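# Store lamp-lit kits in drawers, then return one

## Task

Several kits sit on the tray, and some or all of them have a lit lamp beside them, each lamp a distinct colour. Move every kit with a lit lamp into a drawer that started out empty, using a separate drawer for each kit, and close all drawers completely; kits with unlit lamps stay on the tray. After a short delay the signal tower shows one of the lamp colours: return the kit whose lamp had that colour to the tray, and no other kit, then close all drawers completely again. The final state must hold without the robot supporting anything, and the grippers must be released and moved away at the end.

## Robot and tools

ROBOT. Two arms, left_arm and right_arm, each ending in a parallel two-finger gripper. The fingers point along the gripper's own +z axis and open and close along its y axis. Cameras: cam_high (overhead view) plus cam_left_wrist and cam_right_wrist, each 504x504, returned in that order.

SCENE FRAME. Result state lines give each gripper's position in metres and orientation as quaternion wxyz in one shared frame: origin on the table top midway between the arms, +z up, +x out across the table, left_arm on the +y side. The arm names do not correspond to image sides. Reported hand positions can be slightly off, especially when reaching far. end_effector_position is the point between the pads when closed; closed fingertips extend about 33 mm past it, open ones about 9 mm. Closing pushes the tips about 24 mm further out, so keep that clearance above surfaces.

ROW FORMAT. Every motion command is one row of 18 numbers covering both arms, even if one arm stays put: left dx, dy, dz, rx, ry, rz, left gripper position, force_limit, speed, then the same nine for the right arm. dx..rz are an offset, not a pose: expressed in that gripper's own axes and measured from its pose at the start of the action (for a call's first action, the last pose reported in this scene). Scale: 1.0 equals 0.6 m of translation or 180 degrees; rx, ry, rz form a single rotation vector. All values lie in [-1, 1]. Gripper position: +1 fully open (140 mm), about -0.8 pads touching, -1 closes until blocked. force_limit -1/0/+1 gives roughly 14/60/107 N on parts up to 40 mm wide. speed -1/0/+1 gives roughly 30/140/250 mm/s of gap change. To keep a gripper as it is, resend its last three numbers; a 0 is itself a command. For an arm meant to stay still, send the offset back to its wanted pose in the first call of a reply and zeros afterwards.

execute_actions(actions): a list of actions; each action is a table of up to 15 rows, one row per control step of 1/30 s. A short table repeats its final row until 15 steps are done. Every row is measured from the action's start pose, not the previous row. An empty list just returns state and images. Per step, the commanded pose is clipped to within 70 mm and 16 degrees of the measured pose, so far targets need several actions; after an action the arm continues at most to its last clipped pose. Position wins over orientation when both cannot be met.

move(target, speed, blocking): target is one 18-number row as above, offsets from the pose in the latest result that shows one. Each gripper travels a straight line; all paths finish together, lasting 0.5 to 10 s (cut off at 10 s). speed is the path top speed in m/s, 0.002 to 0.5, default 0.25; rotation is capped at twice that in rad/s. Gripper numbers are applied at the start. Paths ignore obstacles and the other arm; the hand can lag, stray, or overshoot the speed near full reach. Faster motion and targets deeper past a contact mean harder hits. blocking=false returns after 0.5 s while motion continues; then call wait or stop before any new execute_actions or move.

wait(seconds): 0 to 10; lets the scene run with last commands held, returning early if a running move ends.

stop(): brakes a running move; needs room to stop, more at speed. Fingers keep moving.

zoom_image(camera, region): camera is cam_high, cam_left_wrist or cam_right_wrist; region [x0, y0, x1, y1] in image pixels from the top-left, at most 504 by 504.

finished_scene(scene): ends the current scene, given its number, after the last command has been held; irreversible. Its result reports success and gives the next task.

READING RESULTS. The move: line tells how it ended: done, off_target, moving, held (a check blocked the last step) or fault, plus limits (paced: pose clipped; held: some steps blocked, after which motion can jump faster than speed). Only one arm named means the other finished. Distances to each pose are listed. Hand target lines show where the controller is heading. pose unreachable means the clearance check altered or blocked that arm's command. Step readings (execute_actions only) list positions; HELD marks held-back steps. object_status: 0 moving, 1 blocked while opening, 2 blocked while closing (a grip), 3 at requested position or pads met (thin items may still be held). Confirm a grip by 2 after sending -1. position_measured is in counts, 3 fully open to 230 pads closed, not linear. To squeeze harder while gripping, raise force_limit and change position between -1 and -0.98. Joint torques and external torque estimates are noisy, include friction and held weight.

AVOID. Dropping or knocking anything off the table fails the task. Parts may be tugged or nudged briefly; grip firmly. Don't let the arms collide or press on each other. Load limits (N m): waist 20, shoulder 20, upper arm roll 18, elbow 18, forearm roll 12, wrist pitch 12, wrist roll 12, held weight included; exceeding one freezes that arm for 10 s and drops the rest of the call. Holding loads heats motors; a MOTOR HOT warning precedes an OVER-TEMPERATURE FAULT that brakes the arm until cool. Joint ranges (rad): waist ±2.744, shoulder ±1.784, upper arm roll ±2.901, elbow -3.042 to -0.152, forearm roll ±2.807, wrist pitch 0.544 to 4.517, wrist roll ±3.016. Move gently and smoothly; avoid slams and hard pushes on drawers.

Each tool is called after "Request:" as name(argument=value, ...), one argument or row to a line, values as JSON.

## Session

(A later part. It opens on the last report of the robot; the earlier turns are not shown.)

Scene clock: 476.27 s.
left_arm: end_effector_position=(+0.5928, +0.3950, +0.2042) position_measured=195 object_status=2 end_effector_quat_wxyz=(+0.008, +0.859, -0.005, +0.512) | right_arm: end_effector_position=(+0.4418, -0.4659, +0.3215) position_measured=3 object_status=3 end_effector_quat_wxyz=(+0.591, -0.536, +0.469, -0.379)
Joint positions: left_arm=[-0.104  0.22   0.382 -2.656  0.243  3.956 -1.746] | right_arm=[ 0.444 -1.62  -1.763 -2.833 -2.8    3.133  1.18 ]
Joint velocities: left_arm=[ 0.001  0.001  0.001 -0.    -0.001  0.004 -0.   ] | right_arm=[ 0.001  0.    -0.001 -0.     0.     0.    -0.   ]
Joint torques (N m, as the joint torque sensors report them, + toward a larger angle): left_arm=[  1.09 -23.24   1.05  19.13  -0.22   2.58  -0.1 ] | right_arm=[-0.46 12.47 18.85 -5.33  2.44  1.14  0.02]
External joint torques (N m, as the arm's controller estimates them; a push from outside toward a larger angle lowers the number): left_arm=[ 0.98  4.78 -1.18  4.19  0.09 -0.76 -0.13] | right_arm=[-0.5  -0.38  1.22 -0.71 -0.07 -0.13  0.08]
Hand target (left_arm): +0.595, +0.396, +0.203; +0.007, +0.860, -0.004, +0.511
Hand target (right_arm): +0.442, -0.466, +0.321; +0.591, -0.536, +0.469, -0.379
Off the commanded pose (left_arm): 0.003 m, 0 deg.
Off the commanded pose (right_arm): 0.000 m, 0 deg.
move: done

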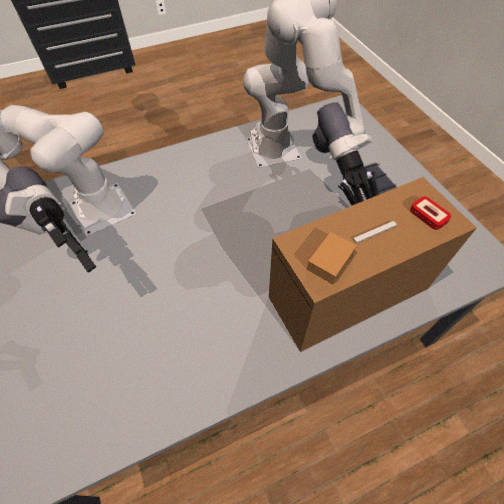

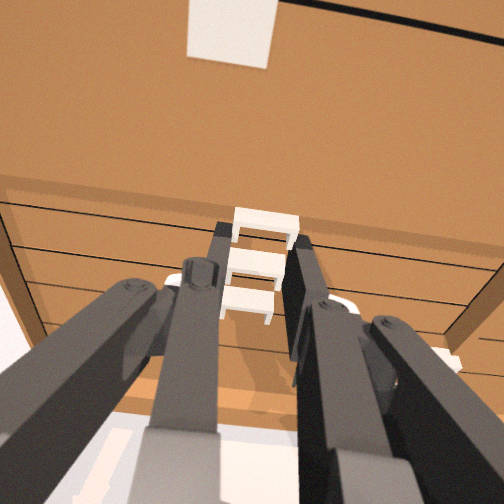

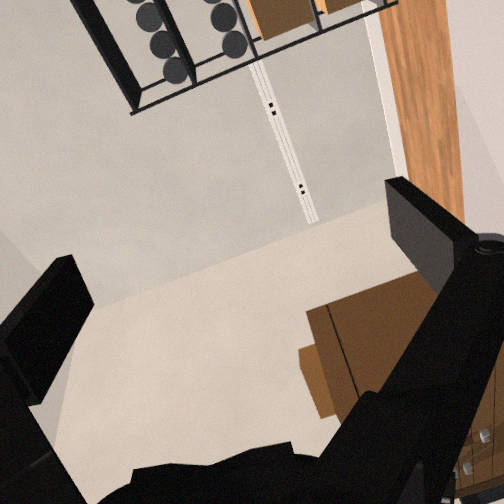

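Request:
move(
  target=[-0.097,0,-0.179,0,0,0,-1,0.3,-0.5,0,0,0,0,0,0,1,0,0],
  speed=0.08,
)

Scene clock: 479.17 s.
left_arm: end_effector_position=(+0.4739, +0.3920, +0.2056) position_measured=195 object_status=2 end_effector_quat_wxyz=(+0.012, +0.858, -0.007, +0.513) | right_arm: end_effector_position=(+0.4418, -0.4659, +0.3215) position_measured=3 object_status=3 end_effector_quat_wxyz=(+0.591, -0.536, +0.469, -0.379)
Joint positions: left_arm=[-0.1   -0.005  0.412 -3.022  0.225  4.099 -1.614] | right_arm=[ 0.444 -1.62  -1.763 -2.833 -2.8    3.133  1.18 ]
Joint velocities: left_arm=[-0.001 -0.002  0.    -0.004  0.     0.004  0.016] | right_arm=[ 0.001  0.     0.     0.    -0.    -0.     0.001]
Joint torques (N m, as the joint torque sensors report them, + toward a larger angle): left_arm=[  3.25 -17.53   0.79   9.    -0.93   3.44   0.27] | right_arm=[-0.2  12.32 18.83 -5.37  2.46  1.11  0.06]
External joint torques (N m, as the arm's controller estimates them; a push from outside toward a larger angle lowers the number): left_arm=[ 3.32  0.27  0.9  -2.96 -0.97  0.09  0.24] | right_arm=[-0.23 -0.54  1.18 -0.76 -0.05 -0.15  0.12]
Hand target (left_arm): +0.472, +0.396, +0.204; +0.008, +0.859, -0.006, +0.512
Hand target (right_arm): +0.442, -0.466, +0.321; +0.591, -0.536, +0.469, -0.379
Off the commanded pose (left_arm): 0.006 m, 1 deg.
Off the commanded pose (right_arm): 0.000 m, 0 deg.
joint sent to its limit (left arm) — the command would take joint 4 (elbow) past its lower limit, so that joint was sent only as far as its limit.
move: off_target (left_arm)

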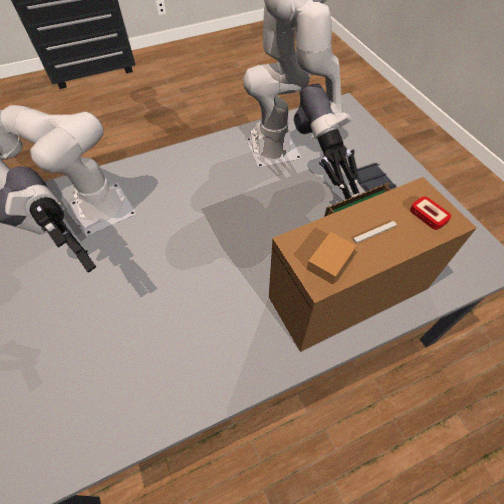

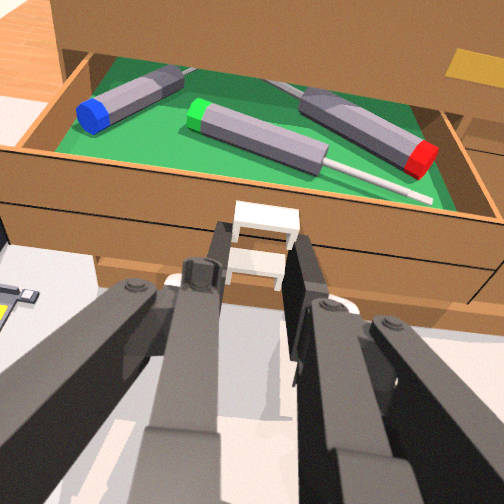

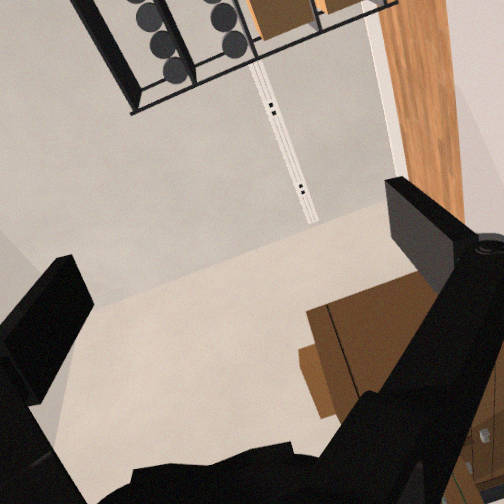

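Request:
move(
  target=[0,0,0,0,0,0,-0.15,0.3,0,0,0,0,0,0,0,1,0,0],
)

Request:
move(
  target=[0.04,0,-0.055,0,-0.09,0,-0.15,0.3,0,0,0,0,0,0,0,1,0,0],
  speed=0.1,
)

Request:
move(
  target=[-0.012,0,0.005,0,0,0,-1,0.3,0,0,0,0,0,0,0,1,0,0],
)

Scene clock: 483.93 s.
left_arm: end_effector_position=(+0.4736, +0.3919, +0.2055) position_measured=148 object_status=3 end_effector_quat_wxyz=(+0.011, +0.858, -0.008, +0.513) | right_arm: end_effector_position=(+0.4418, -0.4659, +0.3215) position_measured=3 object_status=3 end_effector_quat_wxyz=(+0.591, -0.536, +0.469, -0.379)
Joint positions: left_arm=[-0.1   -0.006  0.411 -3.023  0.225  4.099 -1.611] | right_arm=[ 0.444 -1.62  -1.763 -2.833 -2.8    3.133  1.18 ]
Joint velocities: left_arm=[ 0.001  0.     0.001  0.001  0.    -0.    -0.001] | right_arm=[ 0.001 -0.     0.001 -0.    -0.001 -0.    -0.001]
Joint torques (N m, as the joint torque sensors report them, + toward a larger angle): left_arm=[  1.02 -16.92  -0.18  12.61  -0.05   3.13   0.04] | right_arm=[-0.51 12.37 18.73 -5.32  2.46  1.14  0.05]
External joint torques (N m, as the arm's controller estimates them; a push from outside toward a larger angle lowers the number): left_arm=[ 0.97  0.92 -0.18  0.65 -0.06 -0.22  0.02] | right_arm=[-0.53 -0.47  1.08 -0.69 -0.04 -0.13  0.1 ]
Hand target (left_arm): +0.474, +0.392, +0.206; +0.012, +0.858, -0.007, +0.513
Hand target (right_arm): +0.442, -0.466, +0.321; +0.591, -0.536, +0.469, -0.379
Off the commanded pose (left_arm): 0.000 m, 0 deg.
Off the commanded pose (right_arm): 0.000 m, 0 deg.
move: done

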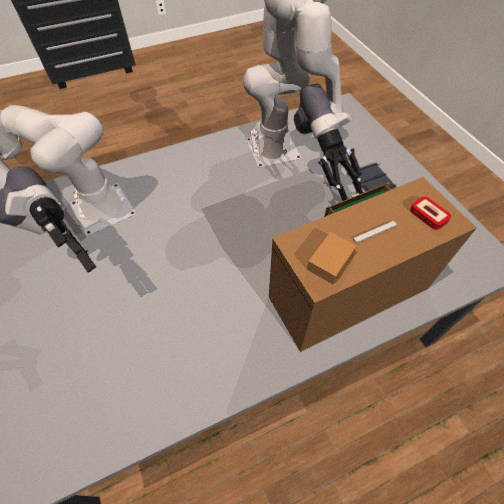

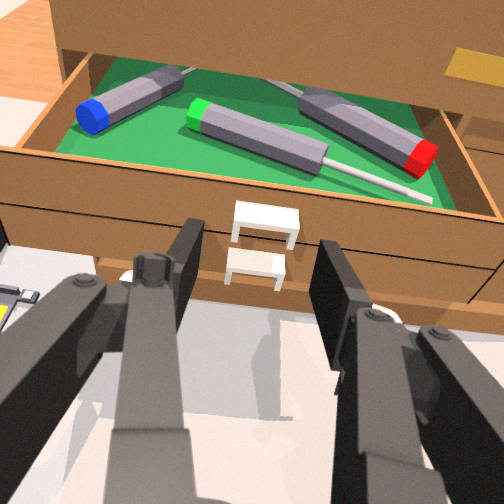

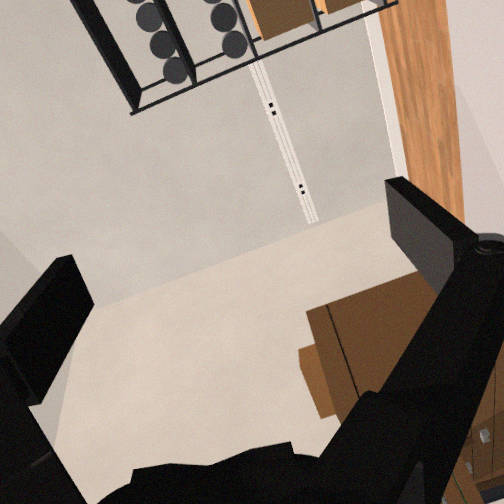

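Scene clock: 486.03 s.
left_arm: end_effector_position=(+0.4543, +0.3957, +0.2446) position_measured=148 object_status=3 end_effector_quat_wxyz=(+0.001, +0.921, -0.013, +0.389) | right_arm: end_effector_position=(+0.4418, -0.4659, +0.3215) position_measured=3 object_status=3 end_effector_quat_wxyz=(+0.591, -0.536, +0.469, -0.379)
Joint positions: left_arm=[ 0.06  -0.531  0.215 -2.973  0.16   3.243 -1.553] | right_arm=[ 0.444 -1.62  -1.763 -2.833 -2.8    3.133  1.18 ]
Joint velocities: left_arm=[ 0.     0.    -0.    -0.001 -0.002 -0.015 -0.003] | right_arm=[-0.001 -0.     0.     0.001 -0.    -0.    -0.002]
Joint torques (N m, as the joint torque sensors report them, + toward a larger angle): left_arm=[  2.49 -12.    -4.1   22.4   -0.25   3.04  -0.07] | right_arm=[-0.46 12.39 18.78 -5.34  2.46  1.15  0.01]
External joint torques (N m, as the arm's controller estimates them; a push from outside toward a larger angle lowers the number): left_arm=[ 2.52 -1.58 -1.64  1.   -0.83 -0.46 -0.09] | right_arm=[-0.39 -0.46  1.16 -0.85 -0.05 -0.1   0.07]
Hand target (left_arm): +0.455, +0.397, +0.245; +0.002, +0.922, -0.008, +0.388
Hand target (right_arm): +0.442, -0.466, +0.321; +0.591, -0.536, +0.469, -0.379
Off the commanded pose (left_arm): 0.004 m, 1 deg.
Off the commanded pose (right_arm): 0.000 m, 0 deg.
move: off_target (left_arm)

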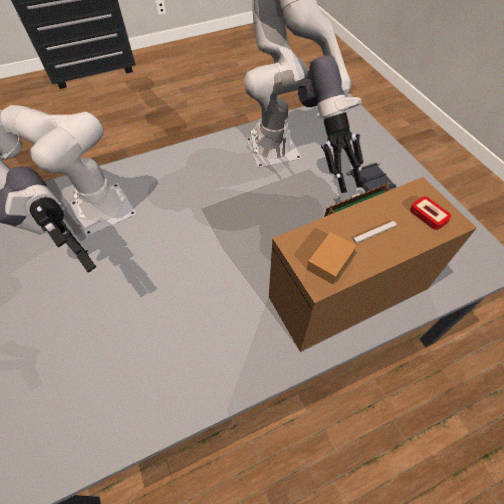

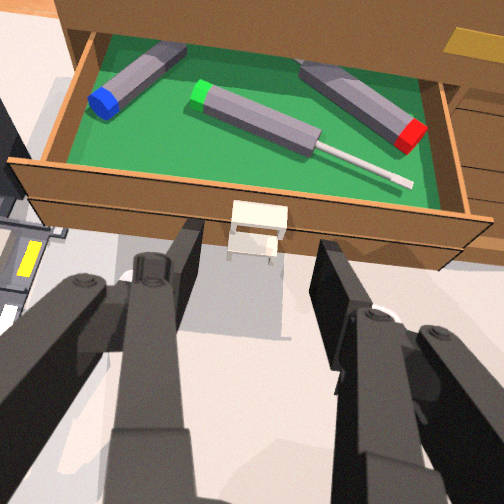

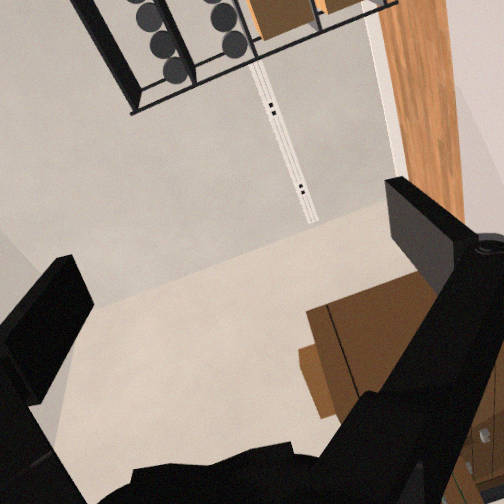

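Scene clock: 486.73 s.
left_arm: end_effector_position=(+0.4519, +0.3950, +0.2382) position_measured=234 object_status=3 end_effector_quat_wxyz=(+0.002, +0.921, -0.012, +0.388) | right_arm: end_effector_position=(+0.4418, -0.4659, +0.3215) position_measured=3 object_status=3 end_effector_quat_wxyz=(+0.591, -0.536, +0.469, -0.379)
Joint positions: left_arm=[ 0.06  -0.52   0.217 -2.985  0.16   3.266 -1.553] | right_arm=[ 0.444 -1.62  -1.763 -2.833 -2.8    3.133  1.18 ]
Joint velocities: left_arm=[-0.     0.     0.001  0.     0.001  0.014  0.001] | right_arm=[-0.002 -0.     0.    -0.001 -0.001  0.    -0.001]
Joint torques (N m, as the joint torque sensors report them, + toward a larger angle): left_arm=[ 0.71 -9.15 -2.43 18.87  0.88  3.92  0.11] | right_arm=[-0.4  12.54 18.86 -5.42  2.47  1.14 -0.01]
External joint torques (N m, as the arm's controller estimates them; a push from outside toward a larger angle lowers the number): left_arm=[ 0.73  1.38 -0.04 -2.32  0.31  0.41  0.09] | right_arm=[-0.33 -0.34  1.21 -0.85 -0.04 -0.12  0.05]
Hand target (left_arm): +0.452, +0.396, +0.237; +0.002, +0.921, -0.013, +0.389
Hand target (right_arm): +0.442, -0.466, +0.321; +0.591, -0.536, +0.469, -0.379
Off the commanded pose (left_arm): 0.001 m, 0 deg.
Off the commanded pose (right_arm): 0.000 m, 0 deg.
move: done

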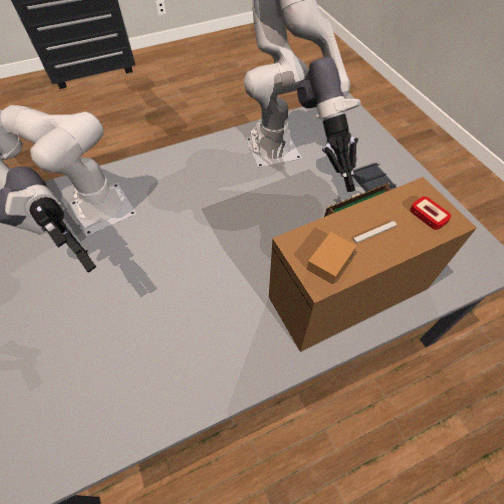

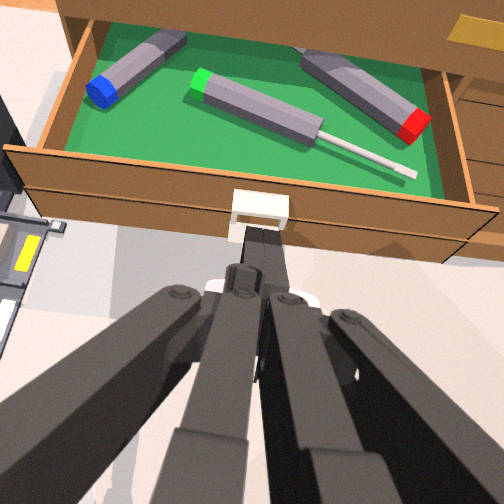

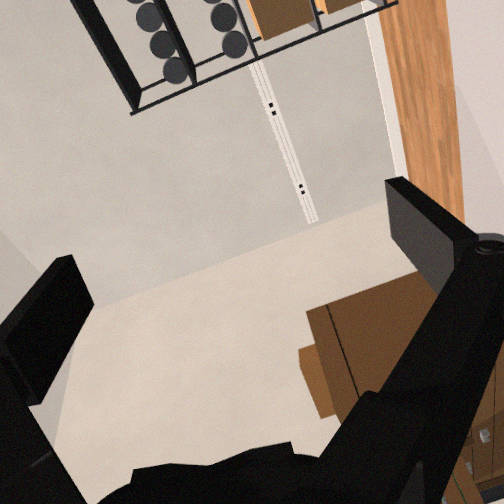

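Request:
move(
  target=[-0.019,0,0.025,0,0,0,-1,0.3,0,0,0,0,0,0,0,1,0,0],
  speed=0.05,
)

Request:
move(
  target=[0.07,0,0.072,0,0,0,-1,0.3,0,0,0,0,0,0,0,1,0,0],
  speed=0.05,
)

Scene clock: 489.33 s.
left_arm: end_effector_position=(+0.4546, +0.3952, +0.2188) position_measured=234 object_status=3 end_effector_quat_wxyz=(+0.003, +0.923, -0.011, +0.386) | right_arm: end_effector_position=(+0.4418, -0.4659, +0.3215) position_measured=3 object_status=3 end_effector_quat_wxyz=(+0.591, -0.536, +0.469, -0.379)
Joint positions: left_arm=[ 0.047 -0.443  0.232 -2.988  0.16   3.34  -1.553] | right_arm=[ 0.444 -1.62  -1.763 -2.833 -2.8    3.133  1.18 ]
Joint velocities: left_arm=[-0.004  0.006  0.005 -0.001  0.     0.04  -0.001] | right_arm=[-0.     0.001  0.     0.     0.002  0.001 -0.   ]
Joint torques (N m, as the joint torque sensors report them, + toward a larger angle): left_arm=[ -0.89 -10.23  -1.85  18.82   0.8    3.85   0.22] | right_arm=[-0.54 12.47 18.76 -5.52  2.45  1.14  0.06]
External joint torques (N m, as the arm's controller estimates them; a push from outside toward a larger angle lowers the number): left_arm=[-0.86  1.77  0.37 -1.23  0.28  0.36  0.2 ] | right_arm=[-0.57 -0.37  1.1  -0.86 -0.06 -0.13  0.12]
Hand target (left_arm): +0.455, +0.394, +0.219; +0.003, +0.922, -0.013, +0.388
Hand target (right_arm): +0.442, -0.466, +0.321; +0.591, -0.536, +0.469, -0.379
Off the commanded pose (left_arm): 0.001 m, 0 deg.
Off the commanded pose (right_arm): 0.000 m, 0 deg.
move: done

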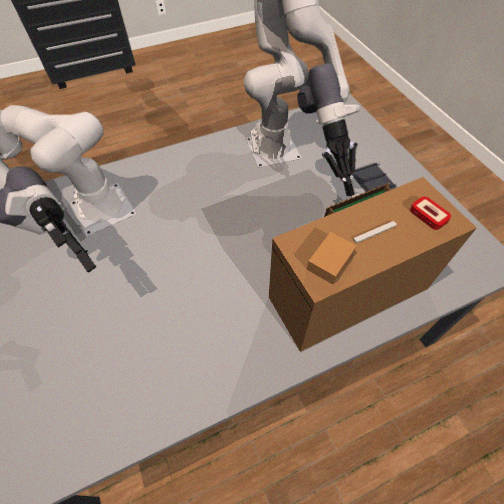

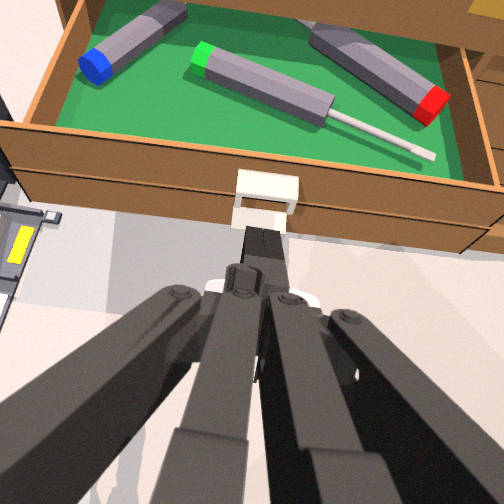

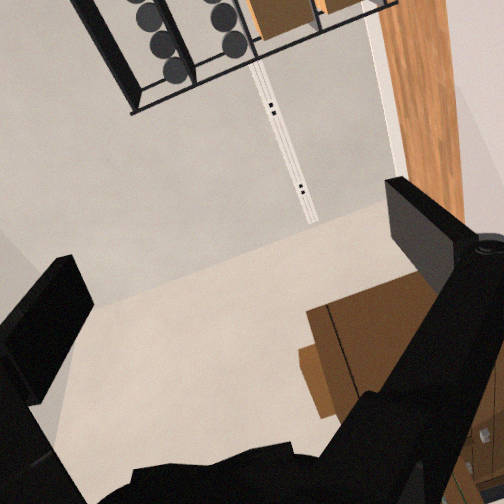

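Scene clock: 490.83 s.
left_arm: end_effector_position=(+0.5125, +0.3945, +0.2160) position_measured=234 object_status=3 end_effector_quat_wxyz=(+0.002, +0.924, -0.013, +0.383) | right_arm: end_effector_position=(+0.4418, -0.4659, +0.3215) position_measured=3 object_status=3 end_effector_quat_wxyz=(+0.591, -0.536, +0.469, -0.379)
Joint positions: left_arm=[-0.072 -0.245  0.322 -2.811  0.16   3.359 -1.575] | right_arm=[ 0.444 -1.62  -1.763 -2.833 -2.8    3.133  1.18 ]
Joint velocities: left_arm=[-0.022  0.003  0.024  0.002  0.001  0.001 -0.004] | right_arm=[ 0.001  0.    -0.     0.001  0.     0.001 -0.   ]
Joint torques (N m, as the joint torque sensors report them, + toward a larger angle): left_arm=[ -2.4  -16.72  -2.31  21.63   0.09   4.31   0.01] | right_arm=[-0.41 12.46 18.88 -5.29  2.47  1.12  0.07]
External joint torques (N m, as the arm's controller estimates them; a push from outside toward a larger angle lowers the number): left_arm=[-2.45  1.2  -0.41  1.87 -0.35  0.8  -0.01] | right_arm=[-0.43 -0.39  1.24 -0.7  -0.04 -0.14  0.13]
Hand target (left_arm): +0.515, +0.393, +0.218; +0.003, +0.923, -0.011, +0.386
Hand target (right_arm): +0.442, -0.466, +0.321; +0.591, -0.536, +0.469, -0.379
Off the commanded pose (left_arm): 0.003 m, 0 deg.
Off the commanded pose (right_arm): 0.000 m, 0 deg.
move: done

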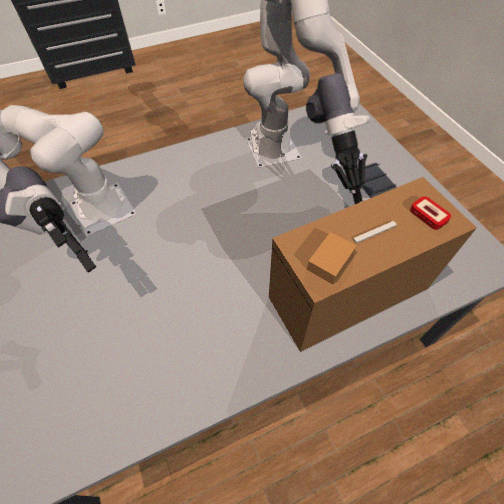

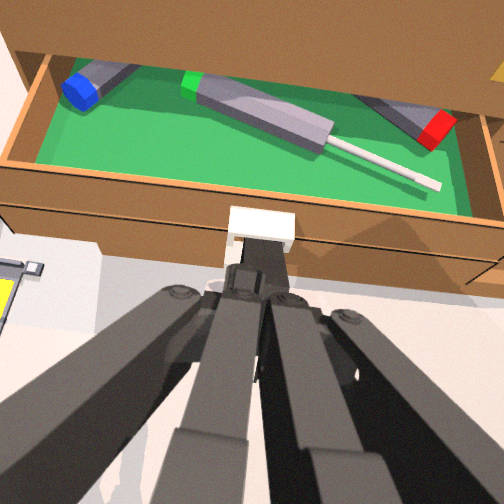

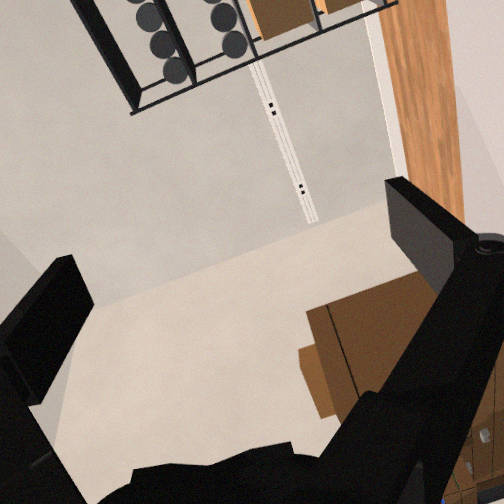

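Request:
move(
  target=[-0.003,0,-0.036,0,0,0,-1,0.3,0,0,0,0,0,0,0,1,0,0],
  speed=0.05,
)

Request:
move(
  target=[0.04,0,0.038,0,0,0,-1,0.3,0,0,0,0,0,0,0,1,0,0],
  speed=0.05,
)

Scene clock: 495.03 s.
left_arm: end_effector_position=(+0.4978, +0.3954, +0.2324) position_measured=234 object_status=3 end_effector_quat_wxyz=(+0.002, +0.922, -0.011, +0.386) | right_arm: end_effector_position=(+0.4418, -0.4659, +0.3215) position_measured=3 object_status=3 end_effector_quat_wxyz=(+0.591, -0.536, +0.469, -0.379)
Joint positions: left_arm=[-0.011 -0.337  0.267 -2.85   0.16   3.311 -1.573] | right_arm=[ 0.444 -1.62  -1.763 -2.833 -2.8    3.133  1.18 ]
Joint velocities: left_arm=[ 0.011 -0.003 -0.011 -0.005  0.001 -0.019 -0.002] | right_arm=[ 0.001  0.001  0.     0.001 -0.     0.    -0.001]
Joint torques (N m, as the joint torque sensors report them, + toward a larger angle): left_arm=[  2.71 -16.9   -4.24  18.63   0.92   3.11   0.21] | right_arm=[-0.38 12.68 18.65 -5.48  2.47  1.14  0.04]
External joint torques (N m, as the arm's controller estimates them; a push from outside toward a larger angle lowers the number): left_arm=[ 2.68 -1.07 -2.13 -1.97  0.43 -0.41  0.19] | right_arm=[-0.39 -0.18  1.01 -0.9  -0.04 -0.12  0.1 ]
Hand target (left_arm): +0.496, +0.395, +0.230; +0.001, +0.924, -0.013, +0.383
Hand target (right_arm): +0.442, -0.466, +0.321; +0.591, -0.536, +0.469, -0.379
Off the commanded pose (left_arm): 0.003 m, 0 deg.
Off the commanded pose (right_arm): 0.000 m, 0 deg.
move: done

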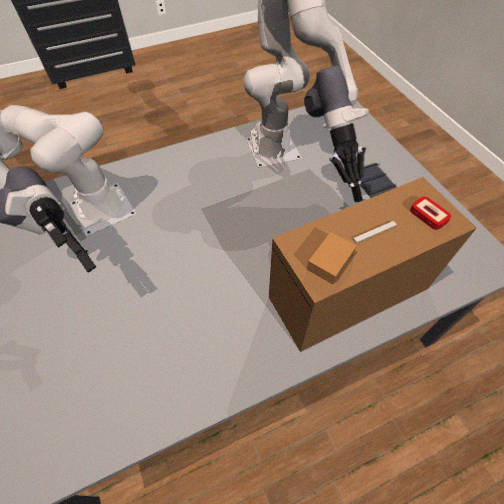

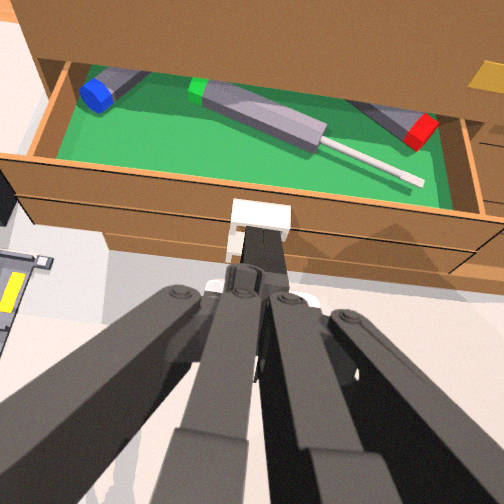

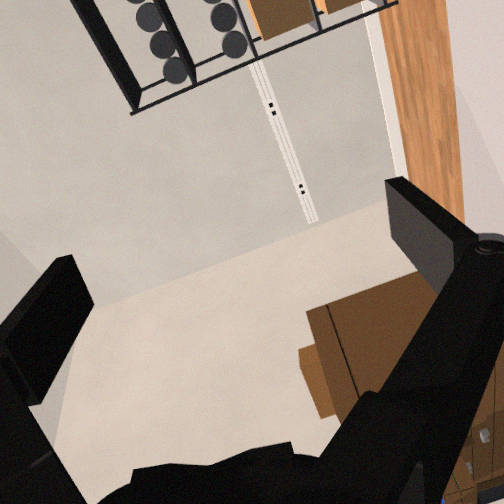

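Scene clock: 496.00 s.
left_arm: end_effector_position=(+0.5296, +0.3948, +0.2329) position_measured=234 object_status=3 end_effector_quat_wxyz=(+0.001, +0.923, -0.014, +0.386) | right_arm: end_effector_position=(+0.4418, -0.4659, +0.3215) position_measured=3 object_status=3 end_effector_quat_wxyz=(+0.591, -0.536, +0.469, -0.379)
Joint positions: left_arm=[-0.092 -0.242  0.334 -2.752  0.16   3.311 -1.58 ] | right_arm=[ 0.444 -1.62  -1.763 -2.833 -2.8    3.133  1.18 ]
Joint velocities: left_arm=[-0.023  0.002  0.022  0.004 -0.001 -0.    -0.001] | right_arm=[ 0.001 -0.    -0.001  0.001 -0.001  0.    -0.   ]
Joint torques (N m, as the joint torque sensors report them, + toward a larger angle): left_arm=[ -1.38 -16.21  -1.81  22.16  -0.25   3.46  -0.03] | right_arm=[-0.68 12.43 18.79 -5.51  2.46  1.11  0.02]
External joint torques (N m, as the arm's controller estimates them; a push from outside toward a larger angle lowers the number): left_arm=[-1.35  2.41  0.29  1.58 -0.72 -0.06 -0.05] | right_arm=[-0.72 -0.42  1.16 -0.87 -0.05 -0.15  0.07]
Hand target (left_arm): +0.531, +0.395, +0.234; +0.002, +0.922, -0.011, +0.386
Hand target (right_arm): +0.442, -0.466, +0.321; +0.591, -0.536, +0.469, -0.379
Off the commanded pose (left_arm): 0.001 m, 0 deg.
Off the commanded pose (right_arm): 0.000 m, 0 deg.
move: done

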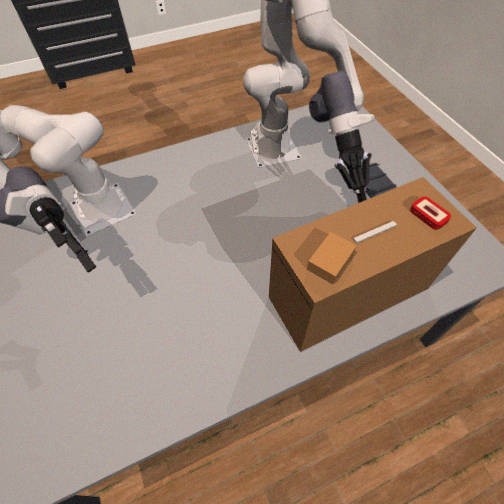

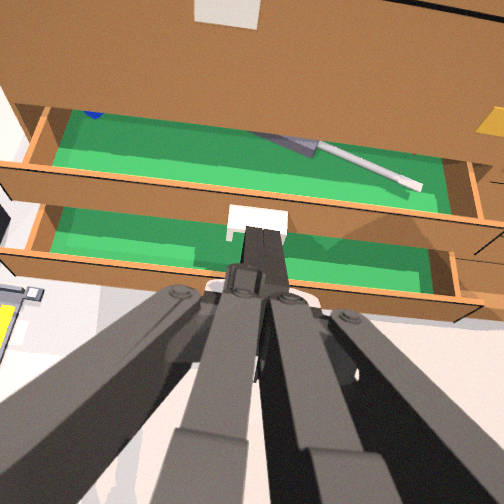

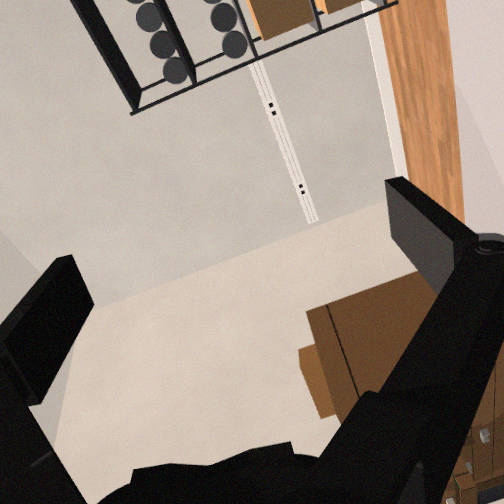

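Request:
move(
  target=[0.066,0,0.068,0,0,0,-1,0.3,0,0,0,0,0,0,0,1,0,0],
  speed=0.05,
)

Request:
move(
  target=[-0.08,0,-0.08,0,0,0,-0.15,0.3,-0.8,0,0,0,0,0,0,1,0,0],
)

Scene clock: 499.03 s.
left_arm: end_effector_position=(+0.5858, +0.3944, +0.2343) position_measured=234 object_status=3 end_effector_quat_wxyz=(-0.003, +0.922, -0.012, +0.388) | right_arm: end_effector_position=(+0.4418, -0.4659, +0.3215) position_measured=3 object_status=3 end_effector_quat_wxyz=(+0.591, -0.536, +0.469, -0.379)
Joint positions: left_arm=[-0.423 -0.092  0.644 -2.579  0.161  3.301 -1.606] | right_arm=[ 0.444 -1.62  -1.763 -2.833 -2.8    3.133  1.18 ]
Joint velocities: left_arm=[-0.265 -0.018  0.277  0.003  0.008  0.    -0.005] | right_arm=[ 0.     0.    -0.001  0.002  0.     0.     0.   ]
Joint torques (N m, as the joint torque sensors report them, + toward a larger angle): left_arm=[ -2.24 -16.43  -1.51  22.04   1.43   2.71   0.02] | right_arm=[-0.74 12.74 18.8  -5.59  2.45  1.14  0.02]
External joint torques (N m, as the arm's controller estimates them; a push from outside toward a larger angle lowers the number): left_arm=[-2.34  3.42  0.11  1.16  1.04 -0.81  0.01] | right_arm=[-0.72 -0.12  1.18 -1.04 -0.05 -0.12  0.08]
Hand target (left_arm): +0.586, +0.393, +0.233; -0.003, +0.922, -0.013, +0.386
Hand target (right_arm): +0.442, -0.466, +0.321; +0.591, -0.536, +0.469, -0.379
Off the commanded pose (left_arm): 0.002 m, 1 deg.
Off the commanded pose (right_arm): 0.000 m, 0 deg.
move: done

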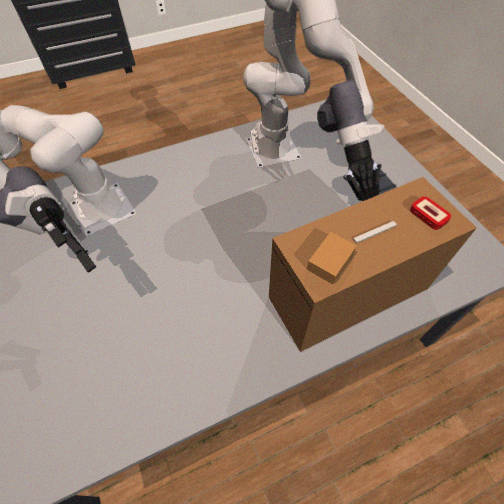

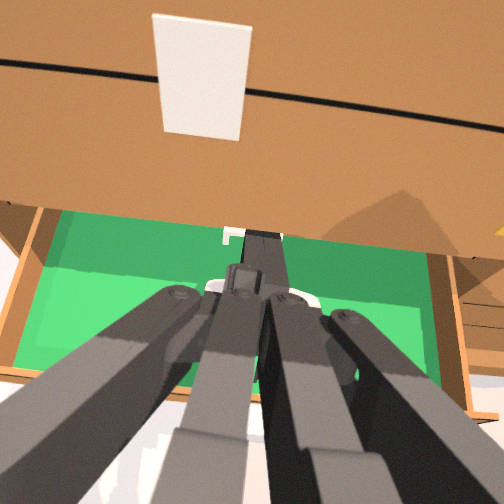

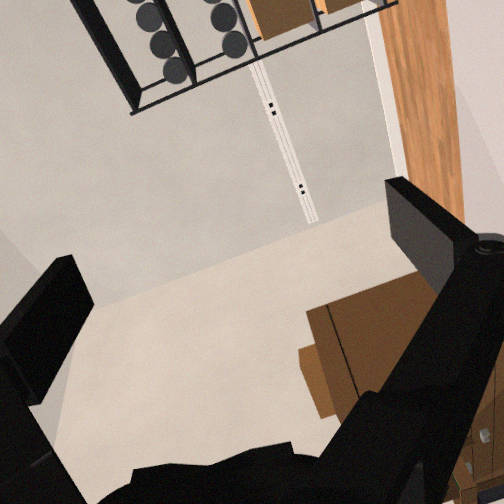

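Scene clock: 500.27 s.
left_arm: end_effector_position=(+0.5186, +0.3946, +0.2341) position_measured=148 object_status=3 end_effector_quat_wxyz=(-0.003, +0.922, -0.016, +0.388) | right_arm: end_effector_position=(+0.4418, -0.4659, +0.3215) position_measured=3 object_status=3 end_effector_quat_wxyz=(+0.591, -0.536, +0.469, -0.379)
Joint positions: left_arm=[-0.021 -0.274  0.262 -2.789  0.158  3.317 -1.575] | right_arm=[ 0.444 -1.62  -1.763 -2.833 -2.8    3.133  1.18 ]
Joint velocities: left_arm=[ 0.007 -0.001 -0.007 -0.003 -0.003  0.001 -0.003] | right_arm=[-0.    -0.001 -0.    -0.001 -0.002 -0.     0.   ]
Joint torques (N m, as the joint torque sensors report them, + toward a larger angle): left_arm=[  2.58 -16.38  -4.14  18.54  -0.63   3.91  -0.11] | right_arm=[-0.3  12.62 18.9  -5.71  2.43  1.1   0.07]
External joint torques (N m, as the arm's controller estimates them; a push from outside toward a larger angle lowers the number): left_arm=[ 2.59  1.6  -2.33 -1.98 -1.08  0.41 -0.13] | right_arm=[-0.3  -0.22  1.27 -1.1  -0.07 -0.16  0.13]
Hand target (left_arm): +0.518, +0.396, +0.233; -0.002, +0.922, -0.012, +0.387
Hand target (right_arm): +0.442, -0.466, +0.321; +0.591, -0.536, +0.469, -0.379
Off the commanded pose (left_arm): 0.001 m, 0 deg.
Off the commanded pose (right_arm): 0.000 m, 0 deg.
move: done

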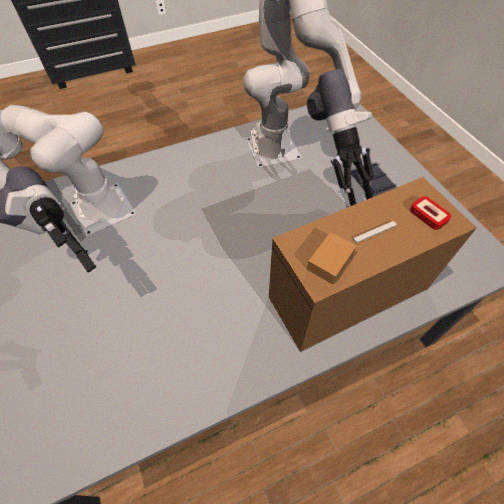

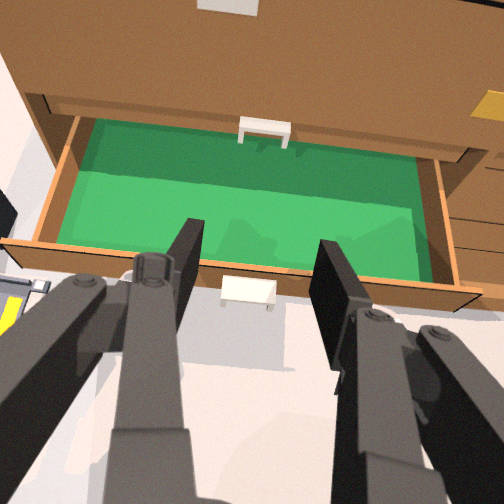

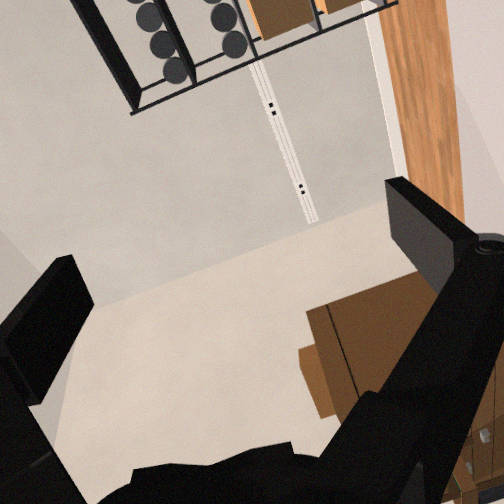

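Request:
move(
  target=[-0.07,-0.008,-0.02,0,-0.055,0,-0.15,0.3,0,0,0,0,0,0,0,1,0,0],
  speed=0.1,
)

Request:
move(
  target=[-0.01,0,0.055,0,0,0,-0.15,0.3,0,0,0,0,0,0,0,1,0,0],
  speed=0.06,
)

Scene clock: 503.43 s.
left_arm: end_effector_position=(+0.4801, +0.4020, +0.2117) position_measured=148 object_status=3 end_effector_quat_wxyz=(-0.005, +0.952, -0.012, +0.307) | right_arm: end_effector_position=(+0.4418, -0.4659, +0.3215) position_measured=3 object_status=3 end_effector_quat_wxyz=(+0.591, -0.536, +0.469, -0.379)
Joint positions: left_arm=[ 0.001 -0.363  0.251 -2.789  0.162  3.055 -1.572] | right_arm=[ 0.444 -1.62  -1.763 -2.833 -2.8    3.133  1.18 ]
Joint velocities: left_arm=[ 0.     0.001  0.     0.001  0.002 -0.012  0.001] | right_arm=[ 0.    -0.    -0.    -0.001 -0.     0.001 -0.   ]
Joint torques (N m, as the joint torque sensors report them, + toward a larger angle): left_arm=[  2.24 -16.96  -4.54  22.65   1.52   3.02   0.26] | right_arm=[-0.48 12.68 18.61 -5.41  2.46  1.14  0.04]
External joint torques (N m, as the arm's controller estimates them; a push from outside toward a larger angle lowers the number): left_arm=[ 2.28 -0.95 -2.21  1.03  0.98 -0.44  0.25] | right_arm=[-0.48 -0.19  0.96 -0.78 -0.05 -0.13  0.09]
Hand target (left_arm): +0.480, +0.402, +0.213; -0.007, +0.952, -0.015, +0.307
Hand target (right_arm): +0.442, -0.466, +0.321; +0.591, -0.536, +0.469, -0.379
Off the commanded pose (left_arm): 0.002 m, 0 deg.
Off the commanded pose (right_arm): 0.000 m, 0 deg.
move: done

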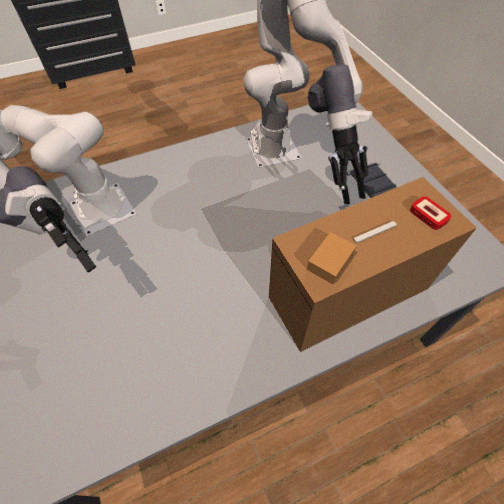

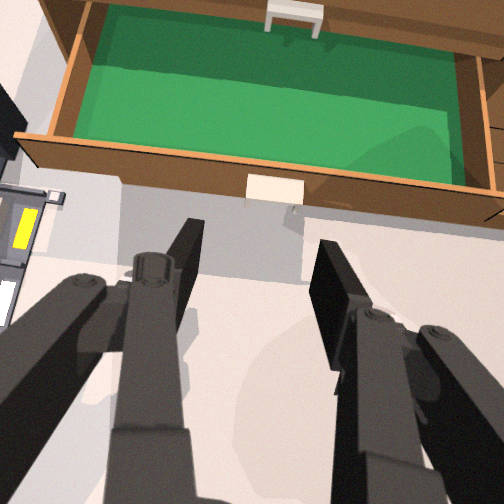

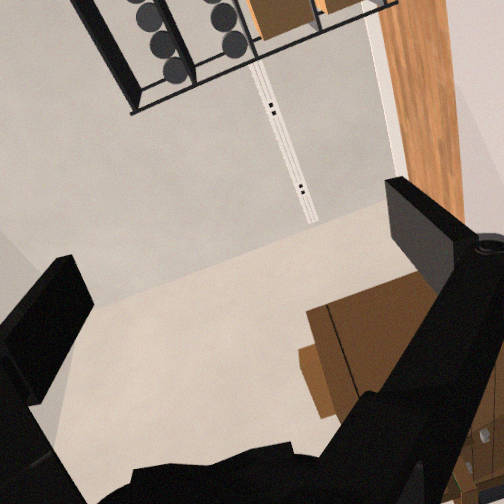

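Scene clock: 504.53 s.
left_arm: end_effector_position=(+0.4930, +0.4012, +0.1796) position_measured=148 object_status=3 end_effector_quat_wxyz=(-0.003, +0.952, -0.011, +0.304) | right_arm: end_effector_position=(+0.4418, -0.4659, +0.3215) position_measured=3 object_status=3 end_effector_quat_wxyz=(+0.591, -0.536, +0.469, -0.379)
Joint positions: left_arm=[-0.069 -0.237  0.319 -2.77   0.149  3.16  -1.568] | right_arm=[ 0.444 -1.62  -1.763 -2.833 -2.8    3.133  1.18 ]
Joint velocities: left_arm=[-0.006  0.002  0.007  0.     0.001  0.01   0.001] | right_arm=[-0.    -0.001  0.    -0.     0.     0.     0.001]
Joint torques (N m, as the joint torque sensors report them, + toward a larger angle): left_arm=[ -1.03 -17.51  -0.96  20.96   0.36   3.94   0.16] | right_arm=[-0.47 12.25 18.63 -5.52  2.43  1.11  0.04]
External joint torques (N m, as the arm's controller estimates them; a push from outside toward a larger angle lowers the number): left_arm=[-0.99  1.02  0.99  0.74 -0.12  0.47  0.15] | right_arm=[-0.46 -0.56  0.98 -0.91 -0.08 -0.15  0.1 ]
Hand target (left_arm): +0.495, +0.401, +0.181; -0.004, +0.952, -0.012, +0.307
Hand target (right_arm): +0.442, -0.466, +0.321; +0.591, -0.536, +0.469, -0.379
Off the commanded pose (left_arm): 0.003 m, 0 deg.
Off the commanded pose (right_arm): 0.000 m, 0 deg.
move: done

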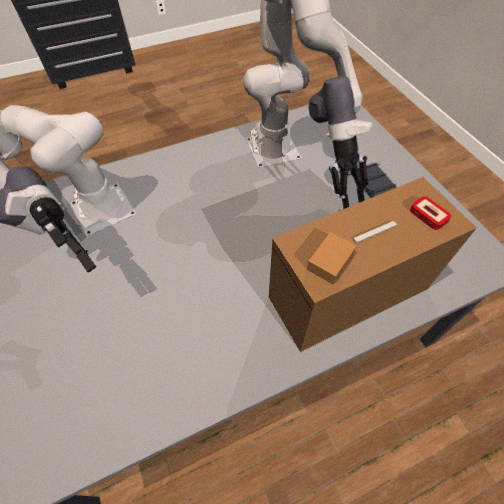

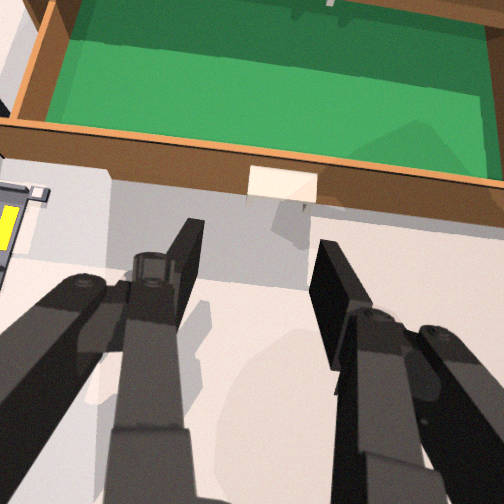

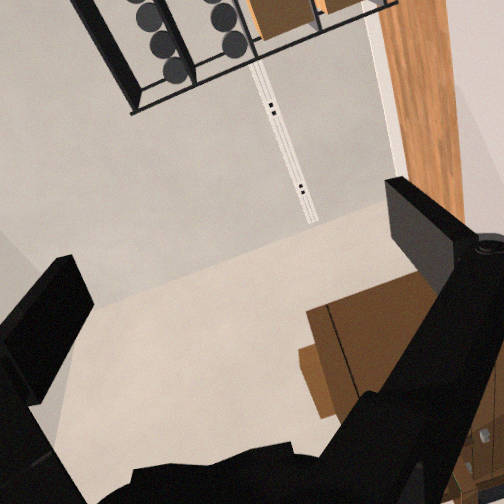

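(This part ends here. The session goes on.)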